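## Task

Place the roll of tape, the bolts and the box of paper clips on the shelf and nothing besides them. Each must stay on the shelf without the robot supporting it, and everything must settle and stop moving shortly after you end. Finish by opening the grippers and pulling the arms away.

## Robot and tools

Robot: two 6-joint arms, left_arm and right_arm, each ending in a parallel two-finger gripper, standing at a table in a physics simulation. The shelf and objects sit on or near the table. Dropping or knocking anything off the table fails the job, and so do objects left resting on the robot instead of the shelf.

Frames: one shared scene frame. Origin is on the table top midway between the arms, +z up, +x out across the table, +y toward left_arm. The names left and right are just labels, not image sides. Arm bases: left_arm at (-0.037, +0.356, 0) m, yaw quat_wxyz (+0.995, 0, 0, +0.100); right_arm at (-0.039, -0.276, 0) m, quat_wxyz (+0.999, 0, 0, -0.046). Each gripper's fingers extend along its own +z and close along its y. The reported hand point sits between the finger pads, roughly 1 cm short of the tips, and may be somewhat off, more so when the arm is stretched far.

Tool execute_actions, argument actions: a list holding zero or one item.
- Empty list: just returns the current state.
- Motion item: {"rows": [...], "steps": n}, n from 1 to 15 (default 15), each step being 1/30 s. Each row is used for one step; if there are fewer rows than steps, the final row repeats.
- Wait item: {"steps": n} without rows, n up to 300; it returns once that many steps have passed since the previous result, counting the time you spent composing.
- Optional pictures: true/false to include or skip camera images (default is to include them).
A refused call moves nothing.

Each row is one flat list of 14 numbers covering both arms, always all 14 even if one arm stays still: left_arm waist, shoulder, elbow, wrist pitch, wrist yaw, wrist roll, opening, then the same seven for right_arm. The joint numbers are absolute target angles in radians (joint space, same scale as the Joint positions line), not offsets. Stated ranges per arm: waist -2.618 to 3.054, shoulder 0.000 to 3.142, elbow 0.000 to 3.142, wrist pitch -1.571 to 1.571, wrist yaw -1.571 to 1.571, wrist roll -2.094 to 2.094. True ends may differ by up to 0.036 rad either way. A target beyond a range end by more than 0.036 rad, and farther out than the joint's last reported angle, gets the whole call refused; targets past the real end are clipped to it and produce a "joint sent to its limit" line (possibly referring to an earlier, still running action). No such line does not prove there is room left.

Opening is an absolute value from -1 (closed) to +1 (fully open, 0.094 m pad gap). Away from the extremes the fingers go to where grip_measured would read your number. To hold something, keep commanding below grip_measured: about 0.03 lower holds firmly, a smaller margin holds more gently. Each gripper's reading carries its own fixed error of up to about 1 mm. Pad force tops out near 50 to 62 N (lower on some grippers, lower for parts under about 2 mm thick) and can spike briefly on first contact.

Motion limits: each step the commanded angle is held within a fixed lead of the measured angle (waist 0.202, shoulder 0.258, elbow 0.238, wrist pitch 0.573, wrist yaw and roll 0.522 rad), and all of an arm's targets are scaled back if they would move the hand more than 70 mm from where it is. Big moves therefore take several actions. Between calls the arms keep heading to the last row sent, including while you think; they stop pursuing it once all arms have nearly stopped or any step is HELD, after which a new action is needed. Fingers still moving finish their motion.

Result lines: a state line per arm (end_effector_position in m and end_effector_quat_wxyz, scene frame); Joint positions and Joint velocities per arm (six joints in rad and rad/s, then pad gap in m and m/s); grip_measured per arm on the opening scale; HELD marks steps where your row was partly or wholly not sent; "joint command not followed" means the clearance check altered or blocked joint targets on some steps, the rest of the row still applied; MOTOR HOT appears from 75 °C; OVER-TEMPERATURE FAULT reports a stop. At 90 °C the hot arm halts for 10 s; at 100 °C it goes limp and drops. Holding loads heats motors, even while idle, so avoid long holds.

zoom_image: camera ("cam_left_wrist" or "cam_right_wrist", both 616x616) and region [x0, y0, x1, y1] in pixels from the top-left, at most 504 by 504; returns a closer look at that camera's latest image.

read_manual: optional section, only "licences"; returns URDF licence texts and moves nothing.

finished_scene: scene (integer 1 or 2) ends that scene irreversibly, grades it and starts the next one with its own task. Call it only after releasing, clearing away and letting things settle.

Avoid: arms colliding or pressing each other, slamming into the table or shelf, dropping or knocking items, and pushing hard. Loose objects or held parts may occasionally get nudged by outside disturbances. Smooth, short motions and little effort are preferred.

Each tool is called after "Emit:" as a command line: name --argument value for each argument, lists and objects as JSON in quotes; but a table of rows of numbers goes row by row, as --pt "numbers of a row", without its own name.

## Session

Emit:
execute_actions --actions '[]'

Scene clock: 0.00 s of 5100.00 s.
left_arm: end_effector_position=(+0.0996, +0.3973, +0.1525) grip_measured=+1.000 end_effector_quat_wxyz=(+0.041, -0.389, +0.918, +0.056) | right_arm: end_effector_position=(+0.0796, -0.4779, +0.1409) grip_measured=+1.000 end_effector_quat_wxyz=(+0.020, -0.481, +0.876, +0.022)
Joint positions: left_arm=[-0.077  1.022  1.003 -1.503 -0.13  -0.676  0.094] | right_arm=[-0.983  1.468  1.258 -1.406 -0.04  -2.08   0.094]
Joint velocities: left_arm=[ 0.002  0.002  0.007 -0.007  0.051 -0.051  0.   ] | right_arm=[ 0.002 -0.012  0.002 -0.066  0.007 -0.051  0.   ]
Motor temperatures (°C, as the motors report them): left_arm=[30 29 30 30 31 28] | right_arm=[27 29 30 31 29 28]

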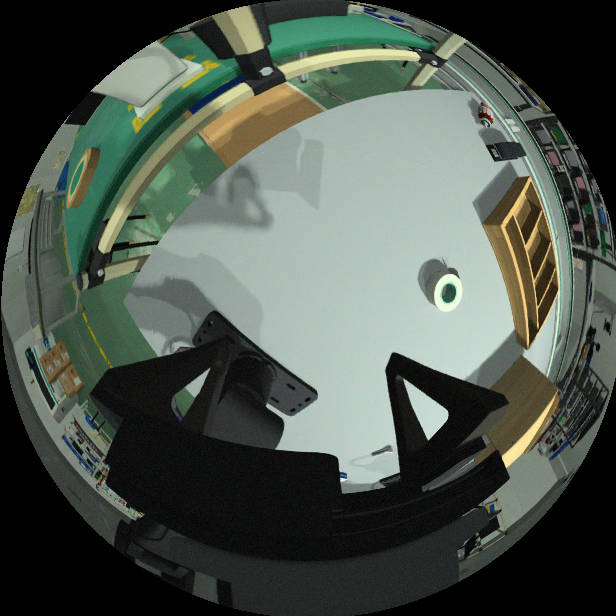

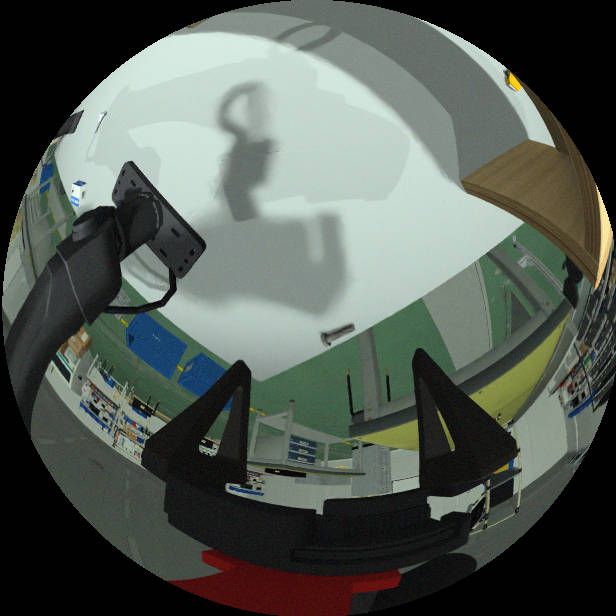

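Overview from both.

Emit:
execute_actions --actions '[{"rows":[[-0.6,1.3,1.5,-1.4,0,0,1,-0.9,1.0,1.4,-1.3,0,0,1]]}]' --pictures false

Emit:
execute_actions --actions '[{"rows":[[-0.6,1.3,1.5,-1.4,0,0,1,0.1,1.0,1.4,-1.4,0,0,1]]}]' --pictures false

Emit:
execute_actions --actions '[{"steps":25}]'

Scene clock: 1.20 s of 5100.00 s.
left_arm: end_effector_position=(+0.2108, +0.2529, +0.2421) grip_measured=+1.000 end_effector_quat_wxyz=(+0.172, +0.174, +0.969, -0.037) | right_arm: end_effector_position=(+0.0885, -0.4703, +0.3068) grip_measured=+1.000 end_effector_quat_wxyz=(+0.224, +0.110, +0.931, -0.266)
Joint positions: left_arm=[-0.603  1.309  1.484 -1.393 -0.005 -0.045  0.094] | right_arm=[-0.91   0.979  1.413 -1.294 -0.01  -0.765  0.094]
Joint velocities: left_arm=[ 0.002  0.007  0.007 -0.007  0.007  0.256  0.   ] | right_arm=[ 0.002  0.252  0.007 -0.051  0.037  2.806  0.   ]
Motor temperatures (°C, as the motors report them): left_arm=[30 29 30 30 31 28] | right_arm=[27 29 30 31 29 28]
Steps of this call (steps 1 to 21: nothing new was sent; steps 22 to 36: all 15 steps of this action). Readings (joint positions):
22: left_arm=[-0.104 1.051 1.031 -1.522 -0.124 -0.616] | right_arm=[-0.975 1.450 1.261 -1.396 -0.030 -2.021]
23: left_arm=[-0.156 1.105 1.086 -1.530 -0.108 -0.543] | right_arm=[-0.960 1.418 1.268 -1.379 -0.023 -1.951]
25: left_arm=[-0.263 1.217 1.204 -1.496 -0.082 -0.399] | right_arm=[-0.931 1.317 1.302 -1.348 -0.018 -1.807]
29: left_arm=[-0.502 1.319 1.420 -1.419 -0.045 -0.190] | right_arm=[-0.911 1.065 1.371 -1.299 -0.012 -1.458]
36: the state above

Scene clock: 1.70 s of 5100.00 s.
left_arm: end_effector_position=(+0.2107, +0.2528, +0.2421) grip_measured=+1.000 end_effector_quat_wxyz=(+0.172, +0.191, +0.966, -0.034) | right_arm: end_effector_position=(+0.1812, -0.2757, +0.2891) grip_measured=+1.000 end_effector_quat_wxyz=(+0.297, -0.017, +0.955, -0.004)
Joint positions: left_arm=[-0.603  1.309  1.484 -1.393 -0.004 -0.01   0.094] | right_arm=[ 0.084  1.003  1.413 -1.377 -0.008 -0.042  0.094]
Joint velocities: left_arm=[ 0.002 -0.012 -0.002 -0.037 -0.022  0.022  0.   ] | right_arm=[ 0.261 -0.007 -0.012 -0.081 -0.022  0.3    0.   ]
Motor temperatures (°C, as the motors report them): left_arm=[30 29 30 30 31 28] | right_arm=[27 29 30 31 29 28]
Steps of this call (steps 1 to 15: all 15 steps of this action). Readings (joint positions):
1: left_arm=[-0.603 1.309 1.484 -1.393 -0.005 -0.038] | right_arm=[-0.869 0.988 1.413 -1.301 0.010 -0.661]
2: left_arm=[-0.603 1.309 1.484 -1.393 -0.005 -0.032] | right_arm=[-0.795 0.995 1.413 -1.314 0.012 -0.561]
4: left_arm=[-0.603 1.309 1.484 -1.393 -0.005 -0.024] | right_arm=[-0.640 1.003 1.413 -1.338 0.010 -0.372]
8: left_arm=[-0.603 1.309 1.484 -1.393 -0.004 -0.015] | right_arm=[-0.334 1.003 1.413 -1.362 0.006 -0.156]
15: the state above

Scene clock: 2.53 s of 5100.00 s.
left_arm: end_effector_position=(+0.2107, +0.2528, +0.2421) grip_measured=+1.000 end_effector_quat_wxyz=(+0.172, +0.192, +0.966, -0.034) | right_arm: end_effector_position=(+0.1789, -0.2743, +0.2876) grip_measured=+1.000 end_effector_quat_wxyz=(+0.292, -0.004, +0.957, +0.002)
Joint positions: left_arm=[-0.603  1.309  1.484 -1.393 -0.004 -0.009  0.094] | right_arm=[ 0.091  1.003  1.413 -1.389 -0.008 -0.008  0.094]
Joint velocities: left_arm=[-0.012  0.002 -0.002  0.022  0.022  0.007  0.   ] | right_arm=[-0.002  0.002  0.017  0.037 -0.022  0.066  0.   ]
Motor temperatures (°C, as the motors report them): left_arm=[30 29 30 30 31 28] | right_arm=[27 29 30 31 29 28]
Steps of this call (steps 1 to 25: the robot went on to your last target). Readings (joint positions):
1: left_arm=[-0.603 1.309 1.484 -1.393 -0.004 -0.010] | right_arm=[0.089 1.003 1.413 -1.380 -0.008 -0.036]
2: left_arm=[-0.603 1.309 1.484 -1.393 -0.004 -0.010] | right_arm=[0.091 1.003 1.413 -1.382 -0.008 -0.031]
4: left_arm=[-0.603 1.309 1.484 -1.393 -0.004 -0.010] | right_arm=[0.091 1.003 1.413 -1.385 -0.008 -0.023]
8: left_arm=[-0.603 1.309 1.484 -1.393 -0.004 -0.010] | right_arm=[0.091 1.003 1.413 -1.387 -0.008 -0.014]
25: the state above

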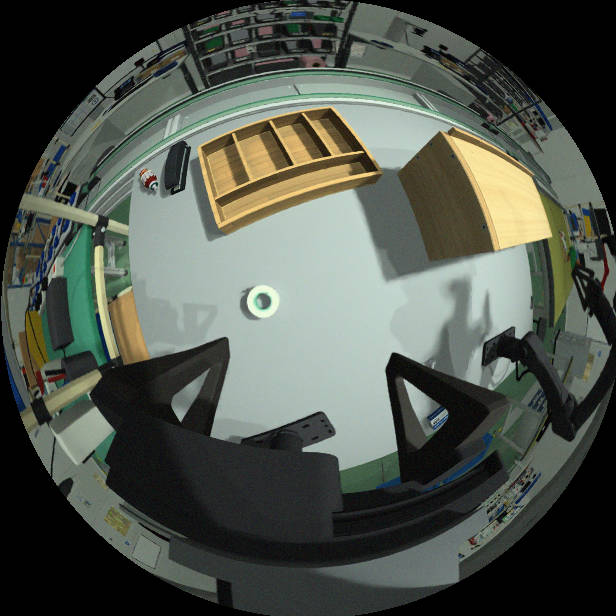

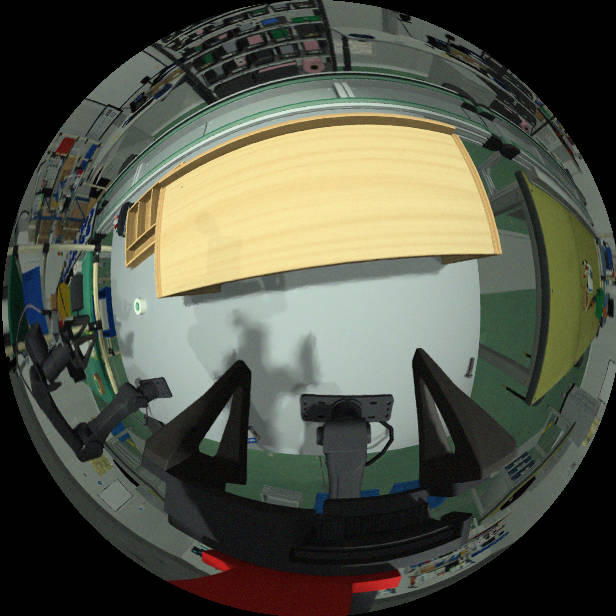

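Emit:
execute_actions --actions '[{"rows":[[0.2,1.0,1.3,-1.2,0,0,1,1.7,0.9,1.2,-1.3,0,0,1]]}]' --pictures false

Emit:
execute_actions --actions '[{"steps":25}]'

Scene clock: 11.23 s of 5100.00 s.
left_arm: end_effector_position=(+0.1867, +0.4513, +0.2728) grip_measured=+1.000 end_effector_quat_wxyz=(+0.312, -0.188, +0.929, +0.065) | right_arm: end_effector_position=(+0.0536, -0.0881, +0.2444) grip_measured=+1.000 end_effector_quat_wxyz=(+0.234, -0.508, +0.816, +0.144)
Joint positions: left_arm=[ 0.192  0.997  1.3   -1.224 -0.008 -0.005  0.094] | right_arm=[ 1.204  0.92   1.206 -1.3    0.001 -0.002  0.094]
Joint velocities: left_arm=[-0.012 -0.012 -0.002  0.022  0.066 -0.007  0.   ] | right_arm=[ 2.186  0.002 -0.007 -0.007 -0.168 -0.007  0.   ]
Motor temperatures (°C, as the motors report them): left_arm=[30 29 31 30 31 28] | right_arm=[27 29 31 32 29 28]
Steps of this call (steps 1 to 15: the robot went on to your last target; steps 16 to 90: nothing new was sent; then 5.20 s passed at rest; steps 91 to 105: all 15 steps of this action). Readings (joint positions):
91: left_arm=[-0.573 1.271 1.439 -1.339 0.012 -0.006] | right_arm=[0.132 0.984 1.377 -1.353 0.011 -0.004]
92: left_arm=[-0.508 1.209 1.371 -1.290 0.016 -0.005] | right_arm=[0.206 0.955 1.320 -1.321 0.011 -0.004]
94: left_arm=[-0.347 1.089 1.304 -1.280 0.008 -0.005] | right_arm=[0.361 0.923 1.239 -1.323 0.007 -0.003]
98: left_arm=[-0.035 0.990 1.300 -1.247 0.001 -0.005] | right_arm=[0.668 0.920 1.206 -1.321 0.003 -0.003]
105: the state above

Scene clock: 12.07 s of 5100.00 s.
left_arm: end_effector_position=(+0.1872, +0.4509, +0.2730) grip_measured=+1.000 end_effector_quat_wxyz=(+0.313, -0.188, +0.929, +0.064) | right_arm: end_effector_position=(-0.0469, -0.0663, +0.2447) grip_measured=+1.000 end_effector_quat_wxyz=(-0.190, +0.690, -0.669, -0.201)
Joint positions: left_arm=[ 0.192  0.997  1.3   -1.223 -0.005 -0.005  0.094] | right_arm=[ 1.691  0.92   1.206 -1.297 -0.01  -0.002  0.094]
Joint velocities: left_arm=[-0.012  0.002 -0.002 -0.022 -0.022  0.007  0.   ] | right_arm=[-0.007 -0.012  0.012 -0.066 -0.022 -0.066  0.   ]
Motor temperatures (°C, as the motors report them): left_arm=[30 29 31 31 31 28] | right_arm=[27 29 31 32 29 28]
Steps of this call (steps 1 to 25: the robot went on to your last target). Readings (joint positions):
1: left_arm=[0.192 0.997 1.300 -1.224 -0.007 -0.005] | right_arm=[1.281 0.920 1.206 -1.299 0.001 -0.002]
2: left_arm=[0.192 0.997 1.300 -1.224 -0.007 -0.005] | right_arm=[1.358 0.920 1.206 -1.298 0.001 -0.002]
4: left_arm=[0.192 0.997 1.300 -1.223 -0.006 -0.005] | right_arm=[1.512 0.920 1.206 -1.297 0.001 -0.002]
8: left_arm=[0.192 0.997 1.300 -1.223 -0.005 -0.005] | right_arm=[1.685 0.920 1.206 -1.297 -0.010 -0.002]
25: the state above

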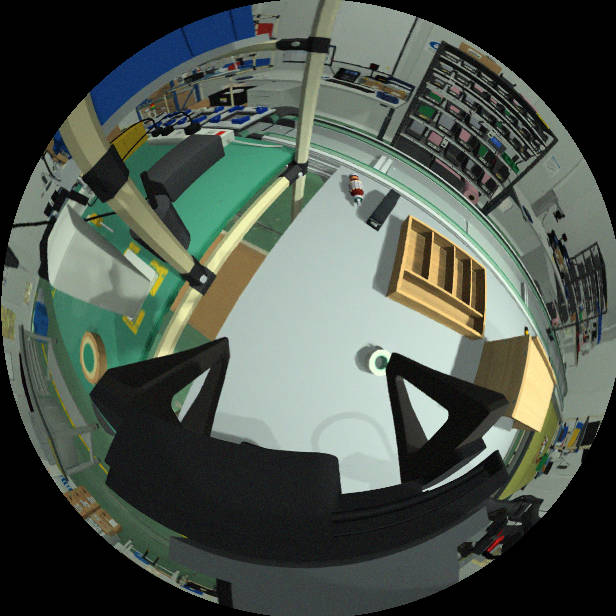

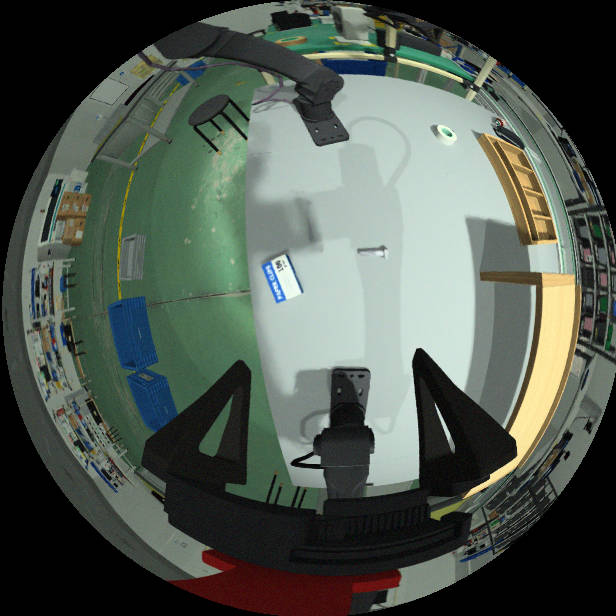

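Emit:
execute_actions --actions '[{"rows":[[0.2,1.0,1.3,-1.2,0,0,1,1.94,0.79,0.505,-0.615,0,-0.15,1]]}]' --pictures false

Emit:
execute_actions --actions '[{"steps":15}]'

Scene clock: 13.77 s of 5100.00 s.
left_arm: end_effector_position=(+0.1873, +0.4509, +0.2730) grip_measured=+1.000 end_effector_quat_wxyz=(+0.313, -0.188, +0.929, +0.064) | right_arm: end_effector_position=(-0.0996, -0.0600, +0.0809) grip_measured=+1.000 end_effector_quat_wxyz=(-0.188, +0.800, -0.527, -0.217)
Joint positions: left_arm=[ 0.192  0.997  1.3   -1.223 -0.005 -0.005  0.094] | right_arm=[ 1.932  0.802  0.482 -0.668 -0.003 -0.137  0.094]
Joint velocities: left_arm=[-0.007 -0.007 -0.017  0.007  0.022  0.022  0.   ] | right_arm=[-0.017 -0.002  0.007  0.344 -0.11  -0.11   0.   ]
Motor temperatures (°C, as the motors report them): left_arm=[30 29 31 31 31 28] | right_arm=[27 29 31 32 29 28]
Steps of this call (steps 1 to 15: the robot went on to your last target; steps 16 to 36: nothing new was sent; steps 37 to 51: all 15 steps of this action). Readings (joint positions):
37: left_arm=[0.192 0.997 1.300 -1.223 -0.005 -0.005] | right_arm=[1.731 0.894 1.159 -1.208 0.010 -0.020]
38: left_arm=[0.192 0.997 1.300 -1.223 -0.005 -0.005] | right_arm=[1.804 0.854 1.082 -1.078 0.012 -0.044]
40: left_arm=[0.192 0.997 1.300 -1.223 -0.005 -0.005] | right_arm=[1.905 0.802 0.931 -0.890 -0.000 -0.082]
44: left_arm=[0.192 0.997 1.300 -1.223 -0.005 -0.005] | right_arm=[1.932 0.793 0.626 -0.697 -0.003 -0.119]
51: the state above

Scene clock: 14.27 s of 5100.00 s.
left_arm: end_effector_position=(+0.1873, +0.4509, +0.2730) grip_measured=+1.000 end_effector_quat_wxyz=(+0.313, -0.188, +0.929, +0.064) | right_arm: end_effector_position=(-0.1020, -0.0512, +0.0872) grip_measured=+1.000 end_effector_quat_wxyz=(-0.203, +0.796, -0.521, -0.233)
Joint positions: left_arm=[ 0.192  0.997  1.3   -1.223 -0.005 -0.005  0.094] | right_arm=[ 1.932  0.802  0.482 -0.623 -0.003 -0.142  0.094]
Joint velocities: left_arm=[ 0.007  0.002  0.002 -0.007  0.037 -0.037  0.   ] | right_arm=[-0.007  0.007 -0.012 -0.007 -0.037  0.022  0.   ]
Motor temperatures (°C, as the motors report them): left_arm=[30 29 31 31 31 28] | right_arm=[27 29 31 32 29 28]
Steps of this call (steps 1 to 15: the robot went on to your last target). Readings (joint positions):
1: left_arm=[0.192 0.997 1.300 -1.223 -0.005 -0.005] | right_arm=[1.932 0.802 0.482 -0.657 -0.003 -0.138]
2: left_arm=[0.192 0.997 1.300 -1.223 -0.005 -0.005] | right_arm=[1.932 0.802 0.482 -0.649 -0.003 -0.139]
4: left_arm=[0.192 0.997 1.300 -1.223 -0.005 -0.005] | right_arm=[1.932 0.802 0.482 -0.638 -0.003 -0.140]
8: left_arm=[0.192 0.997 1.300 -1.223 -0.005 -0.005] | right_arm=[1.932 0.802 0.482 -0.628 -0.003 -0.141]
15: the state above

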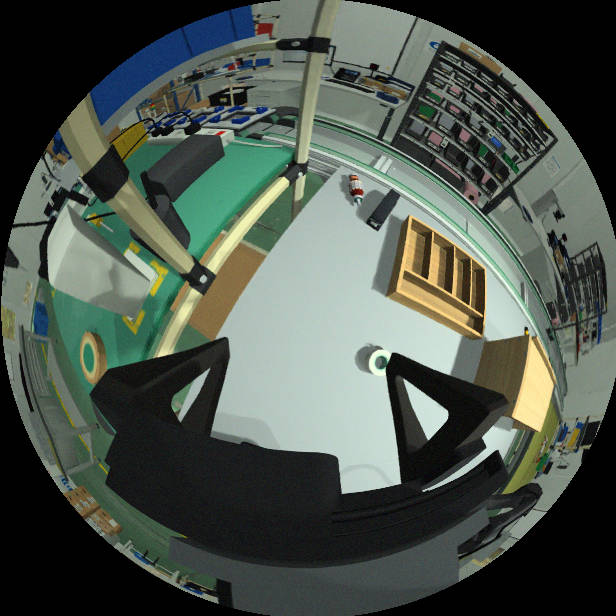

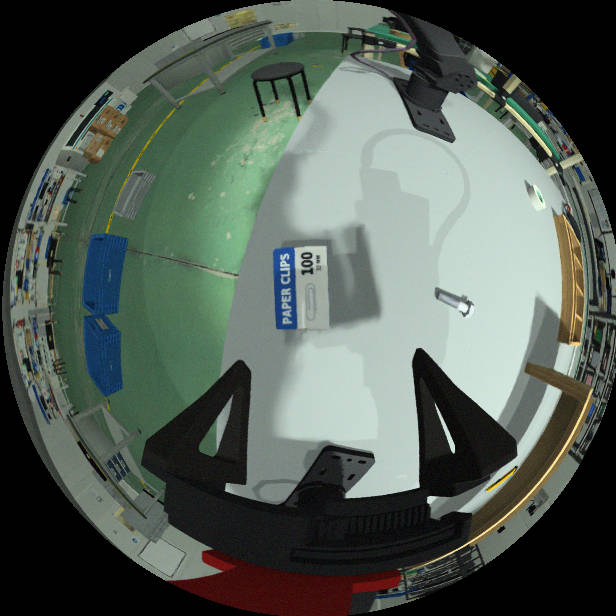

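Emit:
execute_actions --actions '[{"rows":[[0.2,1.0,1.3,-1.2,0,0,1,1.98,1.05,0.46,-0.4,0,-0.15,1],[0.2,1.0,1.3,-1.2,0,0,1,1.98,1.05,0.46,-0.4,0,-0.15,1],[0.2,1.0,1.3,-1.2,0,0,1,1.98,1.05,0.46,-0.4,0,-0.15,1],[0.2,1.0,1.3,-1.2,0,0,1,1.98,1.2,0.46,-0.28,0,-0.15,1],[0.2,1.0,1.3,-1.2,0,0,1,1.98,1.2,0.46,-0.28,0,-0.15,1],[0.2,1.0,1.3,-1.2,0,0,1,1.98,1.2,0.46,-0.28,0,-0.15,1],[0.2,1.0,1.3,-1.2,0,0,1,1.98,1.32,0.46,-0.16,0,-0.15,1]]}]' --pictures false

Emit:
execute_actions --actions '[{"steps":10}]'

Scene clock: 15.87 s of 5100.00 s.
left_arm: end_effector_position=(+0.1873, +0.4509, +0.2730) grip_measured=+1.000 end_effector_quat_wxyz=(+0.313, -0.188, +0.929, +0.064) | right_arm: end_effector_position=(-0.1264, -0.0039, +0.0162) grip_measured=+1.000 end_effector_quat_wxyz=(-0.167, +0.819, -0.513, -0.198)
Joint positions: left_arm=[ 0.192  0.997  1.3   -1.223 -0.005 -0.005  0.094] | right_arm=[ 1.971  1.318  0.476 -0.205 -0.002 -0.144  0.094]
Joint velocities: left_arm=[-0.002 -0.007  0.002  0.007 -0.022  0.007  0.   ] | right_arm=[-0.027 -0.022 -0.017  0.227 -0.007 -0.022  0.   ]
Motor temperatures (°C, as the motors report them): left_arm=[30 29 31 31 31 28] | right_arm=[27 29 31 32 29 28]
Steps of this call (steps 1 to 15: the robot went on to your last target; steps 16 to 33: nothing new was sent; steps 34 to 48: all 15 steps of this action). Readings (joint positions):
34: left_arm=[0.192 0.997 1.300 -1.223 -0.005 -0.005] | right_arm=[1.939 0.837 0.482 -0.599 -0.000 -0.142]
35: left_arm=[0.192 0.997 1.300 -1.223 -0.005 -0.005] | right_arm=[1.952 0.907 0.482 -0.543 -0.000 -0.142]
37: left_arm=[0.192 0.997 1.300 -1.223 -0.005 -0.005] | right_arm=[1.967 1.047 0.481 -0.471 -0.000 -0.142]
41: left_arm=[0.192 0.997 1.300 -1.223 -0.005 -0.005] | right_arm=[1.971 1.262 0.477 -0.324 -0.000 -0.142]
48: the state above

Scene clock: 16.20 s of 5100.00 s.
left_arm: end_effector_position=(+0.1873, +0.4509, +0.2730) grip_measured=+1.000 end_effector_quat_wxyz=(+0.313, -0.188, +0.929, +0.064) | right_arm: end_effector_position=(-0.1285, +0.0030, +0.0206) grip_measured=+1.000 end_effector_quat_wxyz=(-0.178, +0.815, -0.510, -0.210)
Joint positions: left_arm=[ 0.192  0.997  1.3   -1.223 -0.005 -0.005  0.094] | right_arm=[ 1.971  1.318  0.476 -0.171 -0.002 -0.144  0.094]
Joint velocities: left_arm=[-0.017 -0.002  0.002 -0.037  0.007 -0.037  0.   ] | right_arm=[-0.012 -0.002  0.002  0.051  0.007  0.051  0.   ]
Motor temperatures (°C, as the motors report them): left_arm=[30 29 31 31 31 28] | right_arm=[27 29 31 32 29 28]
Steps of this call (steps 1 to 10: the robot went on to your last target). Readings (joint positions):
1: left_arm=[0.192 0.997 1.300 -1.223 -0.005 -0.005] | right_arm=[1.971 1.318 0.476 -0.196 -0.002 -0.144]
2: left_arm=[0.192 0.997 1.300 -1.223 -0.005 -0.005] | right_arm=[1.971 1.318 0.476 -0.190 -0.002 -0.144]
4: left_arm=[0.192 0.997 1.300 -1.223 -0.005 -0.005] | right_arm=[1.971 1.318 0.476 -0.181 -0.002 -0.144]
8: left_arm=[0.192 0.997 1.300 -1.223 -0.005 -0.005] | right_arm=[1.971 1.318 0.476 -0.173 -0.002 -0.144]
10: the state above

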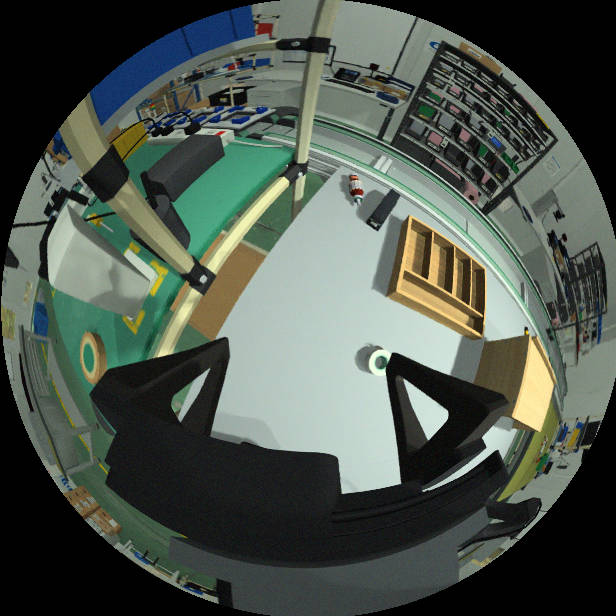

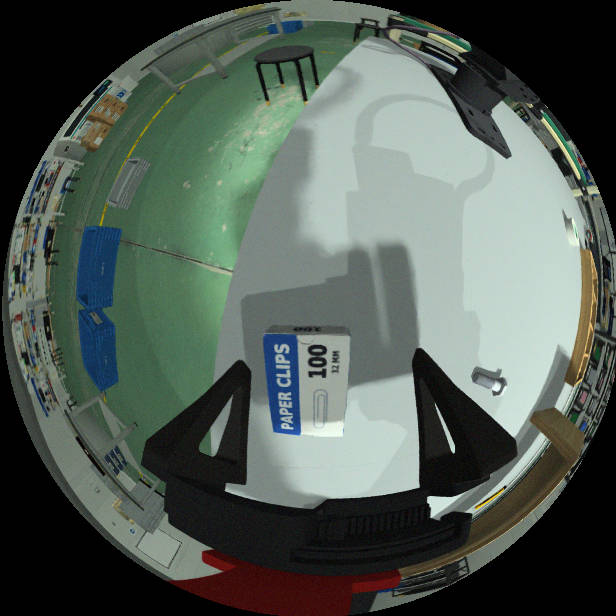

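Emit:
execute_actions --actions '[{"rows":[[0.2,1.0,1.3,-1.2,0,0,1,2.0,1.345,0.46,-0.2,0,-0.15,1],[0.2,1.0,1.3,-1.2,0,0,1,2.0,1.345,0.46,-0.2,0,-0.15,1],[0.2,1.0,1.3,-1.2,0,0,1,2.0,1.345,0.46,-0.2,0,-0.15,1],[0.2,1.0,1.3,-1.2,0,0,1,2.0,1.345,0.46,-0.2,0,-0.15,1],[0.2,1.0,1.3,-1.2,0,0,1,2.0,1.345,0.46,-0.2,0,-0.15,1],[0.2,1.0,1.3,-1.2,0,0,1,2.0,1.345,0.46,-0.2,0,-0.15,1],[0.2,1.0,1.3,-1.2,0,0,1,2.0,1.345,0.46,-0.2,0,-0.15,-0.5]]}]'

Scene clock: 17.70 s of 5100.00 s.
left_arm: end_effector_position=(+0.1873, +0.4509, +0.2730) grip_measured=+1.000 end_effector_quat_wxyz=(+0.313, -0.188, +0.929, +0.064) | right_arm: end_effector_position=(-0.1322, -0.0041, +0.0133) grip_measured=-0.049 end_effector_quat_wxyz=(-0.165, +0.824, -0.504, -0.198)
Joint positions: left_arm=[ 0.192  0.997  1.3   -1.223 -0.005 -0.005  0.094] | right_arm=[ 1.991  1.337  0.476 -0.188 -0.    -0.145  0.045]
Joint velocities: left_arm=[-0.007  0.002 -0.002 -0.037 -0.037 -0.051  0.   ] | right_arm=[ 0.012 -0.012 -0.007 -0.037 -0.007 -0.022 -0.   ]
Motor temperatures (°C, as the motors report them): left_arm=[30 29 31 32 31 28] | right_arm=[27 29 31 32 29 28]
Steps of this call (steps 1 to 30: the robot went on to your last target; steps 31 to 45: all 15 steps of this action). Readings (joint positions):
31: left_arm=[0.192 0.997 1.300 -1.223 -0.005 -0.005] | right_arm=[1.974 1.320 0.476 -0.170 -0.001 -0.144]
32: left_arm=[0.192 0.997 1.300 -1.223 -0.005 -0.005] | right_arm=[1.980 1.325 0.476 -0.171 -0.001 -0.144]
34: left_arm=[0.192 0.997 1.300 -1.223 -0.005 -0.005] | right_arm=[1.989 1.333 0.476 -0.178 -0.001 -0.144]
38: left_arm=[0.192 0.997 1.300 -1.223 -0.005 -0.005] | right_arm=[1.991 1.337 0.476 -0.187 -0.001 -0.144]
45: the state above

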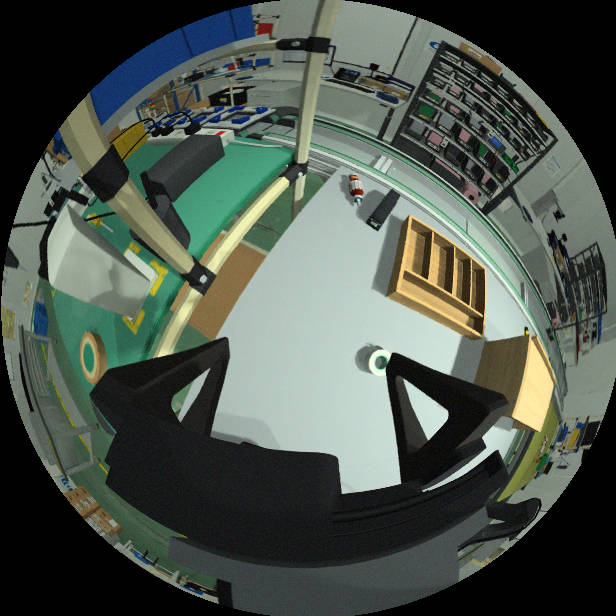

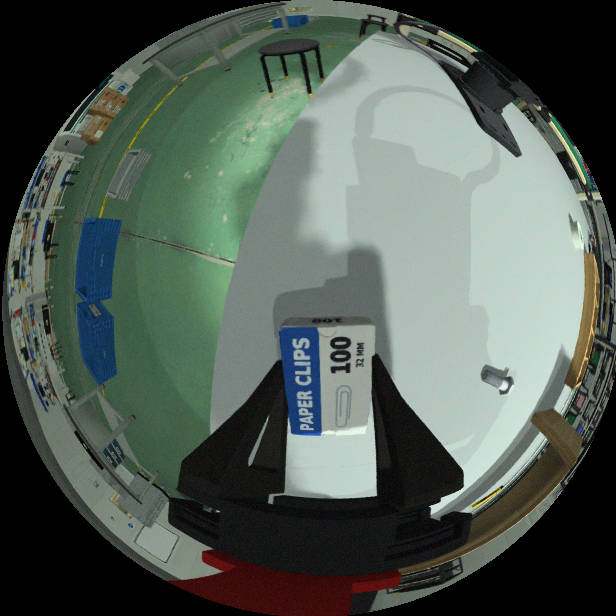

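Emit:
execute_actions --actions '[{"rows":[[0.2,1.0,1.3,-1.2,0,0,1,2.0,1.1,0.8,-0.7,0,-0.15,-0.08],[0.2,1.0,1.3,-1.2,0,0,1,2.0,1.1,0.8,-0.7,0,-0.15,-0.08],[0.2,1.0,1.3,-1.2,0,0,1,2.0,1.1,0.8,-0.7,0,-0.15,-0.08],[0.2,1.0,1.3,-1.2,0,0,1,2.0,1.0,1.1,-1.1,0,-0.15,-0.08],[0.2,1.0,1.3,-1.2,0,0,1,2.0,1.0,1.1,-1.1,0,-0.15,-0.08],[0.2,1.0,1.3,-1.2,0,0,1,2.0,0.93,1.41,-1.5,0,-0.15,-0.08]]}]' --pictures false

Emit:
execute_actions --actions '[{"rows":[[0.2,1.0,1.3,-1.2,0,0,1,-0.1,0.93,1.41,-1.5,0,-0.15,-0.08]]}]' --pictures false

Emit:
execute_actions --actions '[{"steps":22}]' --pictures false

Emit:
execute_actions --actions '[{"rows":[[0.2,1.0,1.3,-1.2,0,0,1,-0.1,1.2,1.6,-1.4,0,-0.15,-0.08],[0.2,1.0,1.3,-1.2,0,0,1,-0.1,1.2,1.6,-1.4,0,-0.15,-0.08],[0.2,1.0,1.3,-1.2,0,0,1,-0.1,1.2,1.6,-1.4,0,-0.15,-0.08],[0.2,1.0,1.3,-1.2,0,0,1,-0.1,1.4,1.78,-1.35,0,-0.15,-0.08],[0.2,1.0,1.3,-1.2,0,0,1,-0.1,1.4,1.78,-1.35,0,-0.15,-0.08],[0.2,1.0,1.3,-1.2,0,0,1,-0.1,1.55,1.9,-1.3,0,-0.15,-0.08],[0.2,1.0,1.3,-1.2,0,0,1,-0.1,1.55,1.9,-1.3,0,-0.15,-0.08],[0.2,1.0,1.3,-1.2,0,0,1,-0.1,1.66,1.96,-1.25,0,-0.15,-0.08],[0.2,1.0,1.3,-1.2,0,0,1,-0.1,1.66,1.96,-1.25,0,-0.15,-0.08],[0.2,1.0,1.3,-1.2,0,0,1,-0.1,1.66,1.96,-1.25,0,-0.15,-0.08],[0.2,1.0,1.3,-1.2,0,0,1,-0.1,1.76,2.02,-1.2,0,-0.15,-0.08]]}]' --pictures false

Emit:
execute_actions --actions '[{"steps":15}]'

Scene clock: 20.60 s of 5100.00 s.
left_arm: end_effector_position=(+0.1873, +0.4509, +0.2730) grip_measured=+1.000 end_effector_quat_wxyz=(+0.313, -0.188, +0.929, +0.064) | right_arm: end_effector_position=(-0.1112, -0.0657, +0.2972) grip_measured=-0.049 end_effector_quat_wxyz=(-0.218, +0.802, -0.491, -0.262)
Joint positions: left_arm=[ 0.192  0.997  1.3   -1.223 -0.005 -0.005  0.094] | right_arm=[ 1.991  0.943  1.368 -1.3   -0.    -0.145  0.045]
Joint velocities: left_arm=[ 0.007 -0.022 -0.022  0.007  0.022 -0.037  0.   ] | right_arm=[ 0.002 -0.295  1.082 -0.784  0.007 -0.037  0.001]
Motor temperatures (°C, as the motors report them): left_arm=[30 29 31 32 31 28] | right_arm=[27 29 31 32 29 28]
Steps of this call (steps 1 to 15: the robot went on to your last target; steps 16 to 72: nothing new was sent; steps 73 to 87: all 15 steps of this action). Readings (joint positions):
73: left_arm=[0.192 0.997 1.300 -1.223 -0.005 -0.005] | right_arm=[1.991 1.315 0.503 -0.264 -0.000 -0.145]
74: left_arm=[0.192 0.997 1.300 -1.223 -0.005 -0.005] | right_arm=[1.991 1.274 0.541 -0.362 -0.000 -0.145]
76: left_arm=[0.192 0.997 1.300 -1.223 -0.005 -0.005] | right_arm=[1.991 1.184 0.641 -0.508 -0.000 -0.145]
80: left_arm=[0.192 0.997 1.300 -1.223 -0.005 -0.005] | right_arm=[1.991 1.013 0.890 -0.820 -0.000 -0.145]
87: the state above

Scene clock: 21.10 s of 5100.00 s.
left_arm: end_effector_position=(+0.1873, +0.4509, +0.2730) grip_measured=+1.000 end_effector_quat_wxyz=(+0.313, -0.188, +0.929, +0.064) | right_arm: end_effector_position=(+0.0926, -0.1446, +0.2876) grip_measured=-0.050 end_effector_quat_wxyz=(+0.269, -0.430, +0.858, +0.089)
Joint positions: left_arm=[ 0.192  0.997  1.3   -1.223 -0.005 -0.005  0.094] | right_arm=[ 0.873  0.928  1.408 -1.478 -0.002 -0.149  0.045]
Joint velocities: left_arm=[-0.007 -0.007  0.002 -0.051 -0.037 -0.037  0.   ] | right_arm=[-2.186  0.007 -0.022 -0.081  0.095  0.022 -0.001]
Motor temperatures (°C, as the motors report them): left_arm=[30 29 31 32 31 28] | right_arm=[27 29 31 32 29 28]
Steps of this call (steps 1 to 15: all 15 steps of this action). Readings (joint positions):
1: left_arm=[0.192 0.997 1.300 -1.223 -0.005 -0.005] | right_arm=[1.950 0.933 1.395 -1.324 -0.019 -0.148]
2: left_arm=[0.192 0.997 1.300 -1.223 -0.005 -0.005] | right_arm=[1.874 0.925 1.407 -1.347 -0.018 -0.148]
4: left_arm=[0.192 0.997 1.300 -1.223 -0.005 -0.005] | right_arm=[1.718 0.920 1.408 -1.394 -0.012 -0.148]
8: left_arm=[0.192 0.997 1.300 -1.223 -0.005 -0.005] | right_arm=[1.411 0.928 1.408 -1.453 -0.006 -0.148]
15: the state above

Scene clock: 21.83 s of 5100.00 s.
left_arm: end_effector_position=(+0.1873, +0.4509, +0.2730) grip_measured=+1.000 end_effector_quat_wxyz=(+0.313, -0.188, +0.929, +0.064) | right_arm: end_effector_position=(+0.1411, -0.3098, +0.2857) grip_measured=-0.051 end_effector_quat_wxyz=(+0.271, +0.017, +0.961, -0.049)
Joint positions: left_arm=[ 0.192  0.997  1.3   -1.223 -0.005 -0.005  0.094] | right_arm=[-0.09   0.928  1.408 -1.493  0.008 -0.149  0.045]
Joint velocities: left_arm=[ 0.007  0.002 -0.017  0.022 -0.007 -0.051  0.   ] | right_arm=[-0.002 -0.012 -0.002  0.051  0.007 -0.037 -0.001]
Motor temperatures (°C, as the motors report them): left_arm=[30 29 31 32 31 28] | right_arm=[27 29 31 32 29 28]
Steps of this call (steps 1 to 22: the robot went on to your last target). Readings (joint positions):
1: left_arm=[0.192 0.997 1.300 -1.223 -0.005 -0.005] | right_arm=[0.796 0.928 1.408 -1.479 -0.002 -0.149]
2: left_arm=[0.192 0.997 1.300 -1.223 -0.005 -0.005] | right_arm=[0.719 0.928 1.408 -1.480 -0.002 -0.149]
4: left_arm=[0.192 0.997 1.300 -1.223 -0.005 -0.005] | right_arm=[0.565 0.928 1.408 -1.481 -0.002 -0.149]
8: left_arm=[0.192 0.997 1.300 -1.223 -0.005 -0.005] | right_arm=[0.258 0.928 1.408 -1.482 -0.002 -0.149]
22: the state above

Scene clock: 22.33 s of 5100.00 s.
left_arm: end_effector_position=(+0.1873, +0.4509, +0.2730) grip_measured=+1.000 end_effector_quat_wxyz=(+0.313, -0.188, +0.929, +0.064) | right_arm: end_effector_position=(+0.3885, -0.3556, +0.2676) grip_measured=-0.051 end_effector_quat_wxyz=(+0.262, +0.017, +0.964, -0.048)
Joint positions: left_arm=[ 0.192  0.997  1.3   -1.223 -0.005 -0.005  0.094] | right_arm=[-0.09   1.791  1.98  -1.221  0.008 -0.149  0.045]
Joint velocities: left_arm=[ 0.002 -0.012 -0.007  0.051 -0.066  0.007  0.   ] | right_arm=[-0.002  0.598  0.007  0.066 -0.007  0.007 -0.   ]
Motor temperatures (°C, as the motors report them): left_arm=[30 29 31 32 31 28] | right_arm=[27 29 31 32 29 28]
Steps of this call (steps 1 to 15: all 15 steps of this action). Readings (joint positions):
1: left_arm=[0.192 0.997 1.300 -1.223 -0.005 -0.005] | right_arm=[-0.090 0.960 1.441 -1.516 0.008 -0.149]
2: left_arm=[0.192 0.997 1.300 -1.223 -0.005 -0.005] | right_arm=[-0.090 1.015 1.498 -1.525 0.008 -0.149]
4: left_arm=[0.192 0.997 1.300 -1.223 -0.005 -0.005] | right_arm=[-0.090 1.141 1.597 -1.485 0.008 -0.149]
8: left_arm=[0.192 0.997 1.300 -1.223 -0.005 -0.005] | right_arm=[-0.090 1.429 1.821 -1.395 0.008 -0.149]
15: the state above

Scene clock: 22.83 s of 5100.00 s.
left_arm: end_effector_position=(+0.1873, +0.4509, +0.2730) grip_measured=+1.000 end_effector_quat_wxyz=(+0.313, -0.188, +0.929, +0.064) | right_arm: end_effector_position=(+0.3889, -0.3557, +0.2832) grip_measured=-0.051 end_effector_quat_wxyz=(+0.284, +0.017, +0.957, -0.051)
Joint positions: left_arm=[ 0.192  0.997  1.3   -1.223 -0.005 -0.005  0.094] | right_arm=[-0.09   1.769  1.994 -1.21   0.008 -0.149  0.045]
Joint velocities: left_arm=[ 0.012  0.012  0.002 -0.081 -0.007 -0.022  0.   ] | right_arm=[-0.022 -0.007  0.002 -0.022  0.037 -0.007 -0.001]
Motor temperatures (°C, as the motors report them): left_arm=[30 29 31 32 31 28] | right_arm=[27 29 31 32 29 28]
Steps of this call (steps 1 to 15: the robot went on to your last target). Readings (joint positions):
1: left_arm=[0.192 0.997 1.300 -1.223 -0.005 -0.005] | right_arm=[-0.090 1.806 1.980 -1.220 0.008 -0.149]
2: left_arm=[0.192 0.997 1.300 -1.223 -0.005 -0.005] | right_arm=[-0.090 1.812 1.980 -1.220 0.008 -0.149]
4: left_arm=[0.192 0.997 1.300 -1.223 -0.005 -0.005] | right_arm=[-0.090 1.806 1.980 -1.219 0.008 -0.149]
8: left_arm=[0.192 0.997 1.300 -1.223 -0.005 -0.005] | right_arm=[-0.090 1.778 1.985 -1.216 0.008 -0.149]
15: the state above

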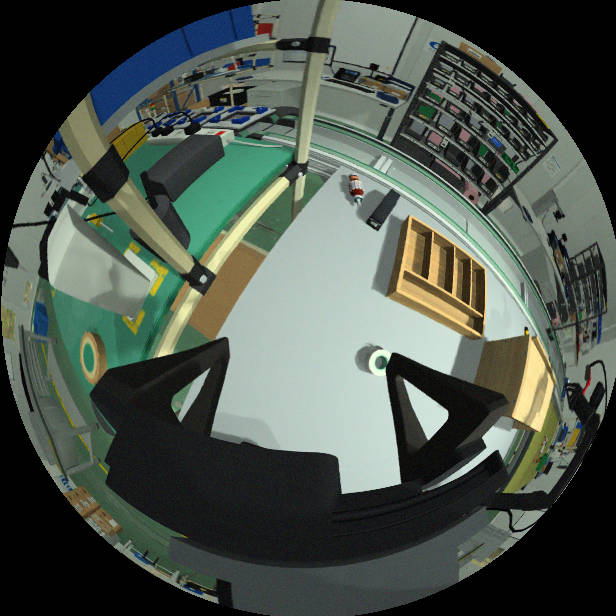

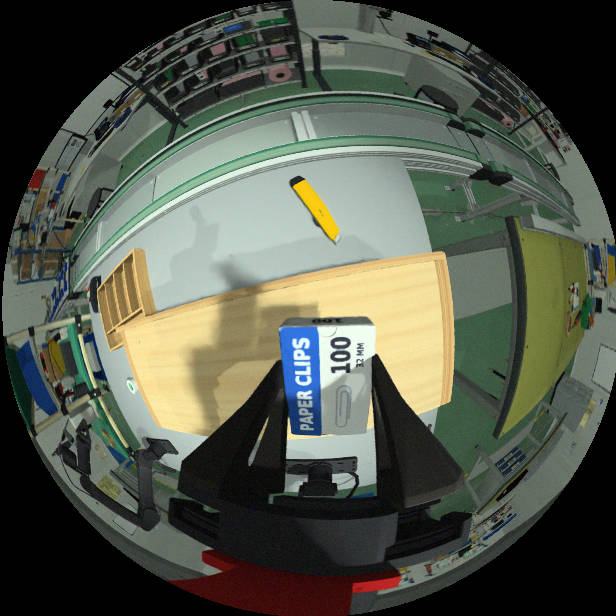

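Emit:
execute_actions --actions '[{"rows":[[0.2,1.0,1.3,-1.2,0,0,1,-0.1,1.82,2.0,-1.18,0,-0.15,-0.08],[0.2,1.0,1.3,-1.2,0,0,1,-0.1,1.82,2.0,-1.18,0,-0.15,-0.08],[0.2,1.0,1.3,-1.2,0,0,1,-0.1,1.85,2.0,-1.15,0,-0.15,-0.08],[0.2,1.0,1.3,-1.2,0,0,1,-0.1,1.85,2.0,-1.15,0,-0.15,-0.08],[0.2,1.0,1.3,-1.2,0,0,1,-0.1,1.855,1.97,-1.12,0,-0.15,-0.08],[0.2,1.0,1.3,-1.2,0,0,1,-0.1,1.855,1.97,-1.12,0,-0.15,-0.08],[0.2,1.0,1.3,-1.2,0,0,1,-0.1,1.855,1.94,-1.09,0,-0.15,-0.08],[0.2,1.0,1.3,-1.2,0,0,1,-0.1,1.855,1.94,-1.09,0,-0.15,-0.08],[0.2,1.0,1.3,-1.2,0,0,1,-0.1,1.855,1.91,-1.06,0,-0.15,-0.08],[0.2,1.0,1.3,-1.2,0,0,1,-0.1,1.855,1.91,-1.06,0,-0.15,-0.08],[0.2,1.0,1.3,-1.2,0,0,1,-0.1,1.855,1.88,-1.03,0,-0.15,-0.08]]}]' --pictures false

Emit:
execute_actions --actions '[{"rows":[[0.2,1.0,1.3,-1.2,0,0,1,-0.1,1.855,1.85,-1.0,0,-0.15,-0.08],[0.2,1.0,1.3,-1.2,0,0,1,-0.1,1.855,1.85,-1.0,0,-0.15,-0.08],[0.2,1.0,1.3,-1.2,0,0,1,-0.1,1.855,1.85,-1.0,0,-0.15,-0.08],[0.2,1.0,1.3,-1.2,0,0,1,-0.1,1.855,1.85,-1.0,0,-0.15,-0.08],[0.2,1.0,1.3,-1.2,0,0,1,-0.1,1.855,1.82,-0.97,0,-0.15,-0.08],[0.2,1.0,1.3,-1.2,0,0,1,-0.1,1.855,1.82,-0.97,0,-0.15,-0.08],[0.2,1.0,1.3,-1.2,0,0,1,-0.1,1.855,1.82,-0.97,0,-0.15,-0.08],[0.2,1.0,1.3,-1.2,0,0,1,-0.1,1.855,1.82,-0.97,0,-0.15,-0.08],[0.2,1.0,1.3,-1.2,0,0,1,-0.1,1.855,1.79,-0.94,0,-0.15,-0.08]]}]'

Scene clock: 25.97 s of 5100.00 s.
left_arm: end_effector_position=(+0.1873, +0.4509, +0.2730) grip_measured=+1.000 end_effector_quat_wxyz=(+0.313, -0.188, +0.929, +0.064) | right_arm: end_effector_position=(+0.4168, -0.3608, +0.2249) grip_measured=-0.051 end_effector_quat_wxyz=(+0.257, +0.017, +0.965, -0.047)
Joint positions: left_arm=[ 0.192  0.997  1.3   -1.223 -0.005 -0.005  0.094] | right_arm=[-0.09   1.859  1.891 -1.075  0.008 -0.149  0.045]
Joint velocities: left_arm=[-0.007  0.002 -0.007 -0.007  0.081 -0.007  0.   ] | right_arm=[-0.002  0.002 -0.042  0.125 -0.007  0.022 -0.001]
Motor temperatures (°C, as the motors report them): left_arm=[30 29 32 33 31 28] | right_arm=[27 30 32 32 29 28]
Steps of this call (steps 1 to 15: the robot went on to your last target; steps 16 to 79: nothing new was sent; steps 80 to 94: all 15 steps of this action). Readings (joint positions):
80: left_arm=[0.192 0.997 1.300 -1.223 -0.005 -0.005] | right_arm=[-0.090 1.773 1.994 -1.208 0.008 -0.149]
81: left_arm=[0.192 0.997 1.300 -1.223 -0.005 -0.005] | right_arm=[-0.090 1.778 1.994 -1.204 0.008 -0.149]
83: left_arm=[0.192 0.997 1.300 -1.223 -0.005 -0.005] | right_arm=[-0.090 1.801 1.994 -1.189 0.008 -0.149]
87: left_arm=[0.192 0.997 1.300 -1.223 -0.005 -0.005] | right_arm=[-0.090 1.850 1.973 -1.138 0.008 -0.149]
94: the state above

Scene clock: 26.47 s of 5100.00 s.
left_arm: end_effector_position=(+0.1873, +0.4509, +0.2730) grip_measured=+1.000 end_effector_quat_wxyz=(+0.313, -0.188, +0.929, +0.064) | right_arm: end_effector_position=(+0.4303, -0.3632, +0.2121) grip_measured=-0.051 end_effector_quat_wxyz=(+0.278, +0.017, +0.959, -0.050)
Joint positions: left_arm=[ 0.192  0.997  1.3   -1.223 -0.005 -0.005  0.094] | right_arm=[-0.09   1.859  1.815 -0.955  0.007 -0.149  0.045]
Joint velocities: left_arm=[ 0.002 -0.007  0.002 -0.081 -0.051 -0.007  0.   ] | right_arm=[-0.002 -0.012 -0.022  0.095 -0.037  0.037 -0.   ]
Motor temperatures (°C, as the motors report them): left_arm=[30 29 32 33 31 28] | right_arm=[27 30 32 32 29 28]
Steps of this call (steps 1 to 15: all 15 steps of this action). Readings (joint positions):
1: left_arm=[0.192 0.997 1.300 -1.223 -0.005 -0.005] | right_arm=[-0.090 1.859 1.885 -1.064 0.008 -0.149]
2: left_arm=[0.192 0.997 1.300 -1.223 -0.005 -0.005] | right_arm=[-0.090 1.859 1.881 -1.053 0.008 -0.149]
4: left_arm=[0.192 0.997 1.300 -1.223 -0.005 -0.005] | right_arm=[-0.090 1.859 1.871 -1.036 0.008 -0.149]
8: left_arm=[0.192 0.997 1.300 -1.223 -0.005 -0.005] | right_arm=[-0.090 1.859 1.841 -1.004 0.008 -0.149]
15: the state above

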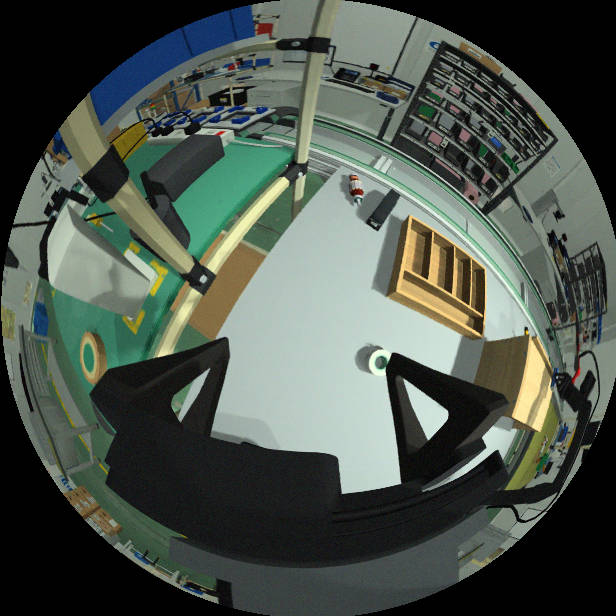

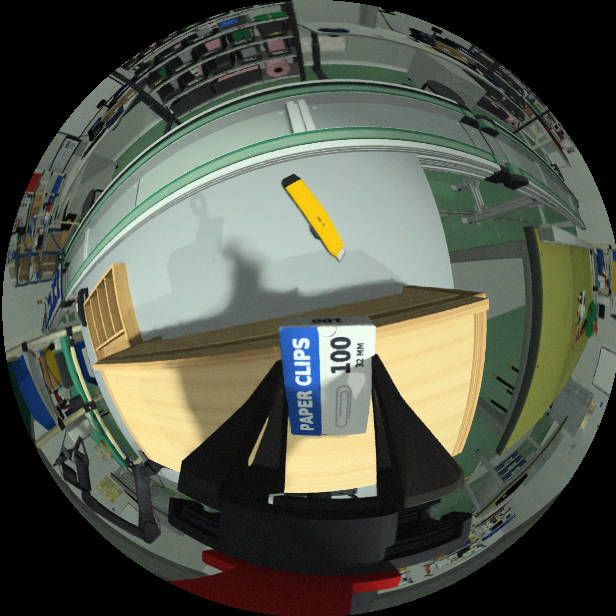

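Emit:
execute_actions --actions '[{"rows":[[0.2,1.0,1.3,-1.2,0,0,1,-0.1,1.79,1.72,-0.94,0,-0.15,-0.08]],"steps":15}]'

Scene clock: 30.17 s of 5100.00 s.
left_arm: end_effector_position=(+0.1873, +0.4509, +0.2730) grip_measured=+1.000 end_effector_quat_wxyz=(+0.313, -0.188, +0.929, +0.064) | right_arm: end_effector_position=(+0.4169, -0.3608, +0.2113) grip_measured=-0.051 end_effector_quat_wxyz=(+0.278, +0.017, +0.959, -0.050)
Joint positions: left_arm=[ 0.192  0.997  1.3   -1.223 -0.005 -0.005  0.094] | right_arm=[-0.09   1.802  1.74  -0.937  0.007 -0.149  0.045]
Joint velocities: left_arm=[-0.012 -0.002  0.002 -0.051 -0.066  0.022  0.   ] | right_arm=[-0.007 -0.012  0.002 -0.007  0.007  0.081 -0.001]
Motor temperatures (°C, as the motors report them): left_arm=[30 29 32 33 31 28] | right_arm=[27 31 32 33 29 28]
Steps of this call (steps 1 to 15: the robot went on to your last target; steps 16 to 90: nothing new was sent; then 0.20 s passed at rest; steps 91 to 105: all 15 steps of this action). Readings (joint positions):
91: left_arm=[0.192 0.997 1.300 -1.223 -0.005 -0.005] | right_arm=[-0.090 1.850 1.796 -0.935 0.007 -0.149]
92: left_arm=[0.192 0.997 1.300 -1.223 -0.005 -0.005] | right_arm=[-0.090 1.835 1.774 -0.924 0.007 -0.149]
94: left_arm=[0.192 0.997 1.300 -1.223 -0.005 -0.005] | right_arm=[-0.090 1.811 1.749 -0.931 0.007 -0.149]
98: left_arm=[0.192 0.997 1.300 -1.223 -0.005 -0.005] | right_arm=[-0.090 1.802 1.741 -0.937 0.007 -0.149]
105: the state above

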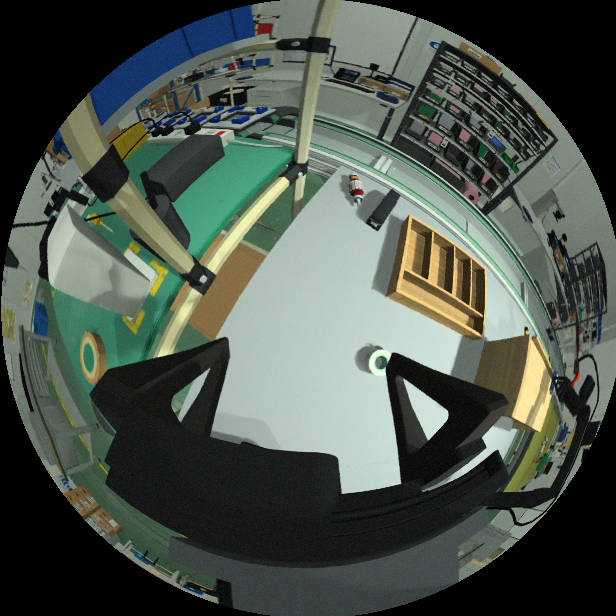

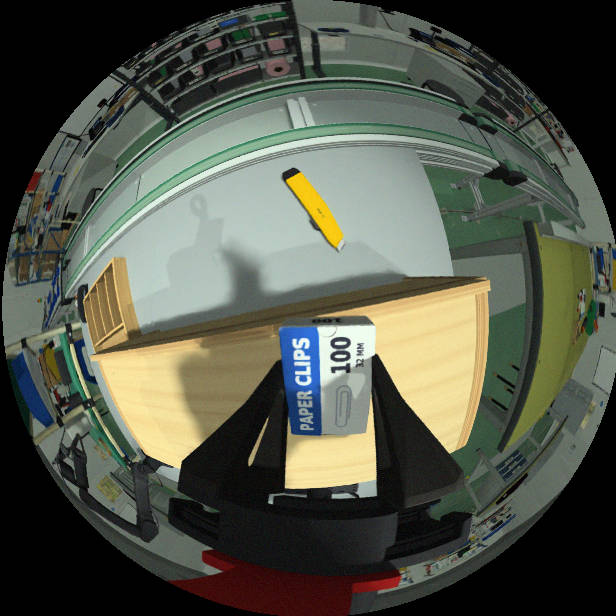

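Emit:
execute_actions --actions '[{"rows":[[0.2,1.0,1.3,-1.2,0,0,1,-0.1,1.77,1.65,-0.9,0,-0.15,-0.08]],"steps":12}]'

Scene clock: 30.93 s of 5100.00 s.
left_arm: end_effector_position=(+0.1873, +0.4509, +0.2730) grip_measured=+1.000 end_effector_quat_wxyz=(+0.313, -0.188, +0.929, +0.064) | right_arm: end_effector_position=(+0.4157, -0.3607, +0.2095) grip_measured=-0.051 end_effector_quat_wxyz=(+0.290, +0.017, +0.956, -0.052)
Joint positions: left_arm=[ 0.192  0.997  1.3   -1.223 -0.005 -0.005  0.094] | right_arm=[-0.09   1.773  1.683 -0.884  0.007 -0.149  0.045]
Joint velocities: left_arm=[-0.007 -0.002  0.002 -0.081  0.022  0.066  0.   ] | right_arm=[ 0.002 -0.032  0.017 -0.022 -0.022 -0.022  0.   ]
Motor temperatures (°C, as the motors report them): left_arm=[30 29 32 33 31 28] | right_arm=[27 31 32 33 29 28]
Steps of this call (steps 1 to 11: the robot went on to your last target; steps 12 to 23: all 12 steps of this action). Readings (joint positions):
12: left_arm=[0.192 0.997 1.300 -1.223 -0.005 -0.005] | right_arm=[-0.090 1.797 1.726 -0.924 0.007 -0.149]
13: left_arm=[0.192 0.997 1.300 -1.223 -0.005 -0.005] | right_arm=[-0.090 1.788 1.708 -0.907 0.007 -0.149]
15: left_arm=[0.192 0.997 1.300 -1.223 -0.005 -0.005] | right_arm=[-0.090 1.776 1.690 -0.891 0.007 -0.149]
19: left_arm=[0.192 0.997 1.300 -1.223 -0.005 -0.005] | right_arm=[-0.090 1.773 1.684 -0.884 0.007 -0.149]
23: the state above

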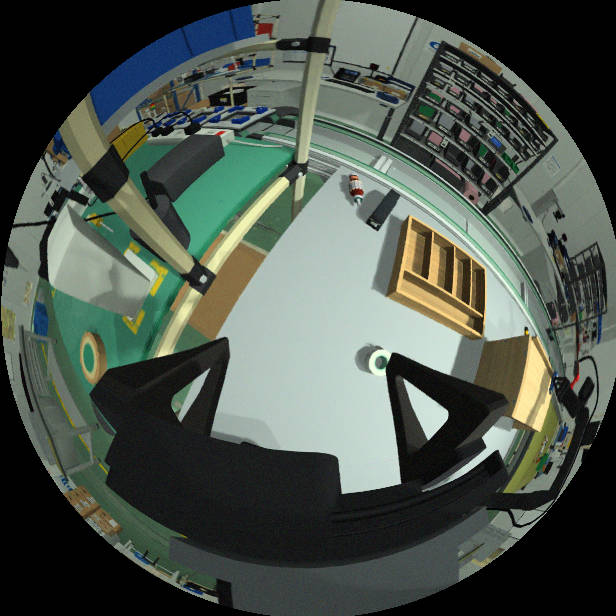

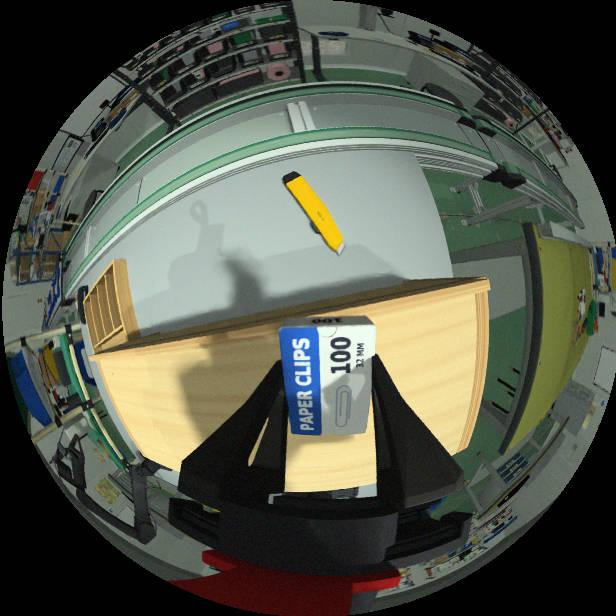

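Emit:
execute_actions --actions '[{"rows":[[0.2,1.0,1.3,-1.2,0,0,1,-0.1,1.77,1.59,-0.86,0,-0.15,-0.08]],"steps":12}]'

Scene clock: 31.73 s of 5100.00 s.
left_arm: end_effector_position=(+0.1873, +0.4509, +0.2730) grip_measured=+1.000 end_effector_quat_wxyz=(+0.313, -0.188, +0.929, +0.064) | right_arm: end_effector_position=(+0.4177, -0.3611, +0.2079) grip_measured=-0.051 end_effector_quat_wxyz=(+0.304, +0.017, +0.951, -0.054)
Joint positions: left_arm=[ 0.192  0.997  1.3   -1.223 -0.005 -0.005  0.094] | right_arm=[-0.091  1.753  1.635 -0.825  0.006 -0.149  0.045]
Joint velocities: left_arm=[ 0.007 -0.012 -0.017 -0.081  0.022  0.037  0.   ] | right_arm=[-0.007 -0.007 -0.002 -0.037 -0.007 -0.066  0.001]
Motor temperatures (°C, as the motors report them): left_arm=[30 29 32 33 31 28] | right_arm=[27 32 32 33 29 28]
Steps of this call (steps 1 to 12: the robot went on to your last target; steps 13 to 24: all 12 steps of this action). Readings (joint positions):
13: left_arm=[0.192 0.997 1.300 -1.223 -0.005 -0.005] | right_arm=[-0.090 1.769 1.672 -0.871 0.007 -0.149]
14: left_arm=[0.192 0.997 1.300 -1.223 -0.005 -0.005] | right_arm=[-0.090 1.763 1.657 -0.857 0.007 -0.149]
16: left_arm=[0.192 0.997 1.300 -1.223 -0.005 -0.005] | right_arm=[-0.091 1.755 1.643 -0.840 0.006 -0.149]
20: left_arm=[0.192 0.997 1.300 -1.223 -0.005 -0.005] | right_arm=[-0.091 1.753 1.637 -0.829 0.006 -0.149]
24: the state above

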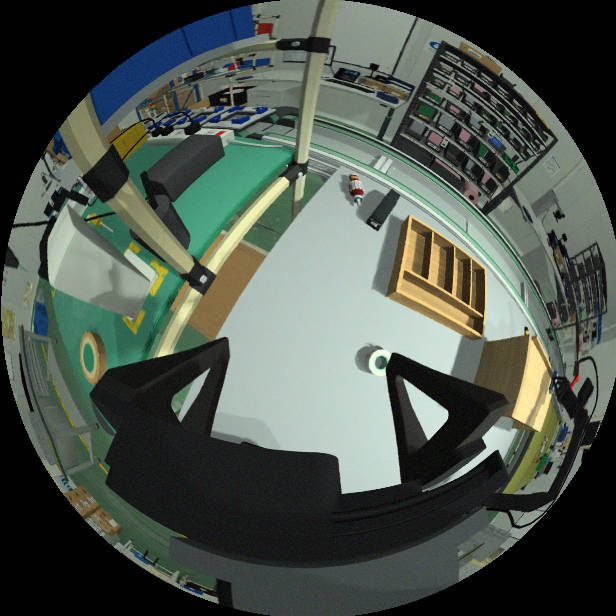

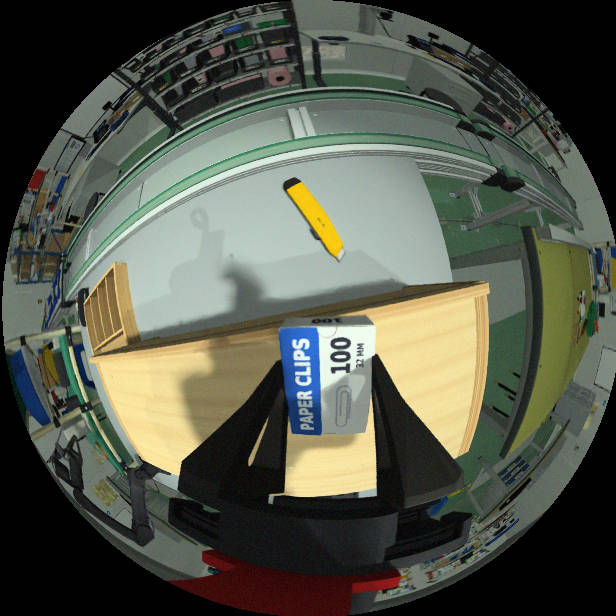

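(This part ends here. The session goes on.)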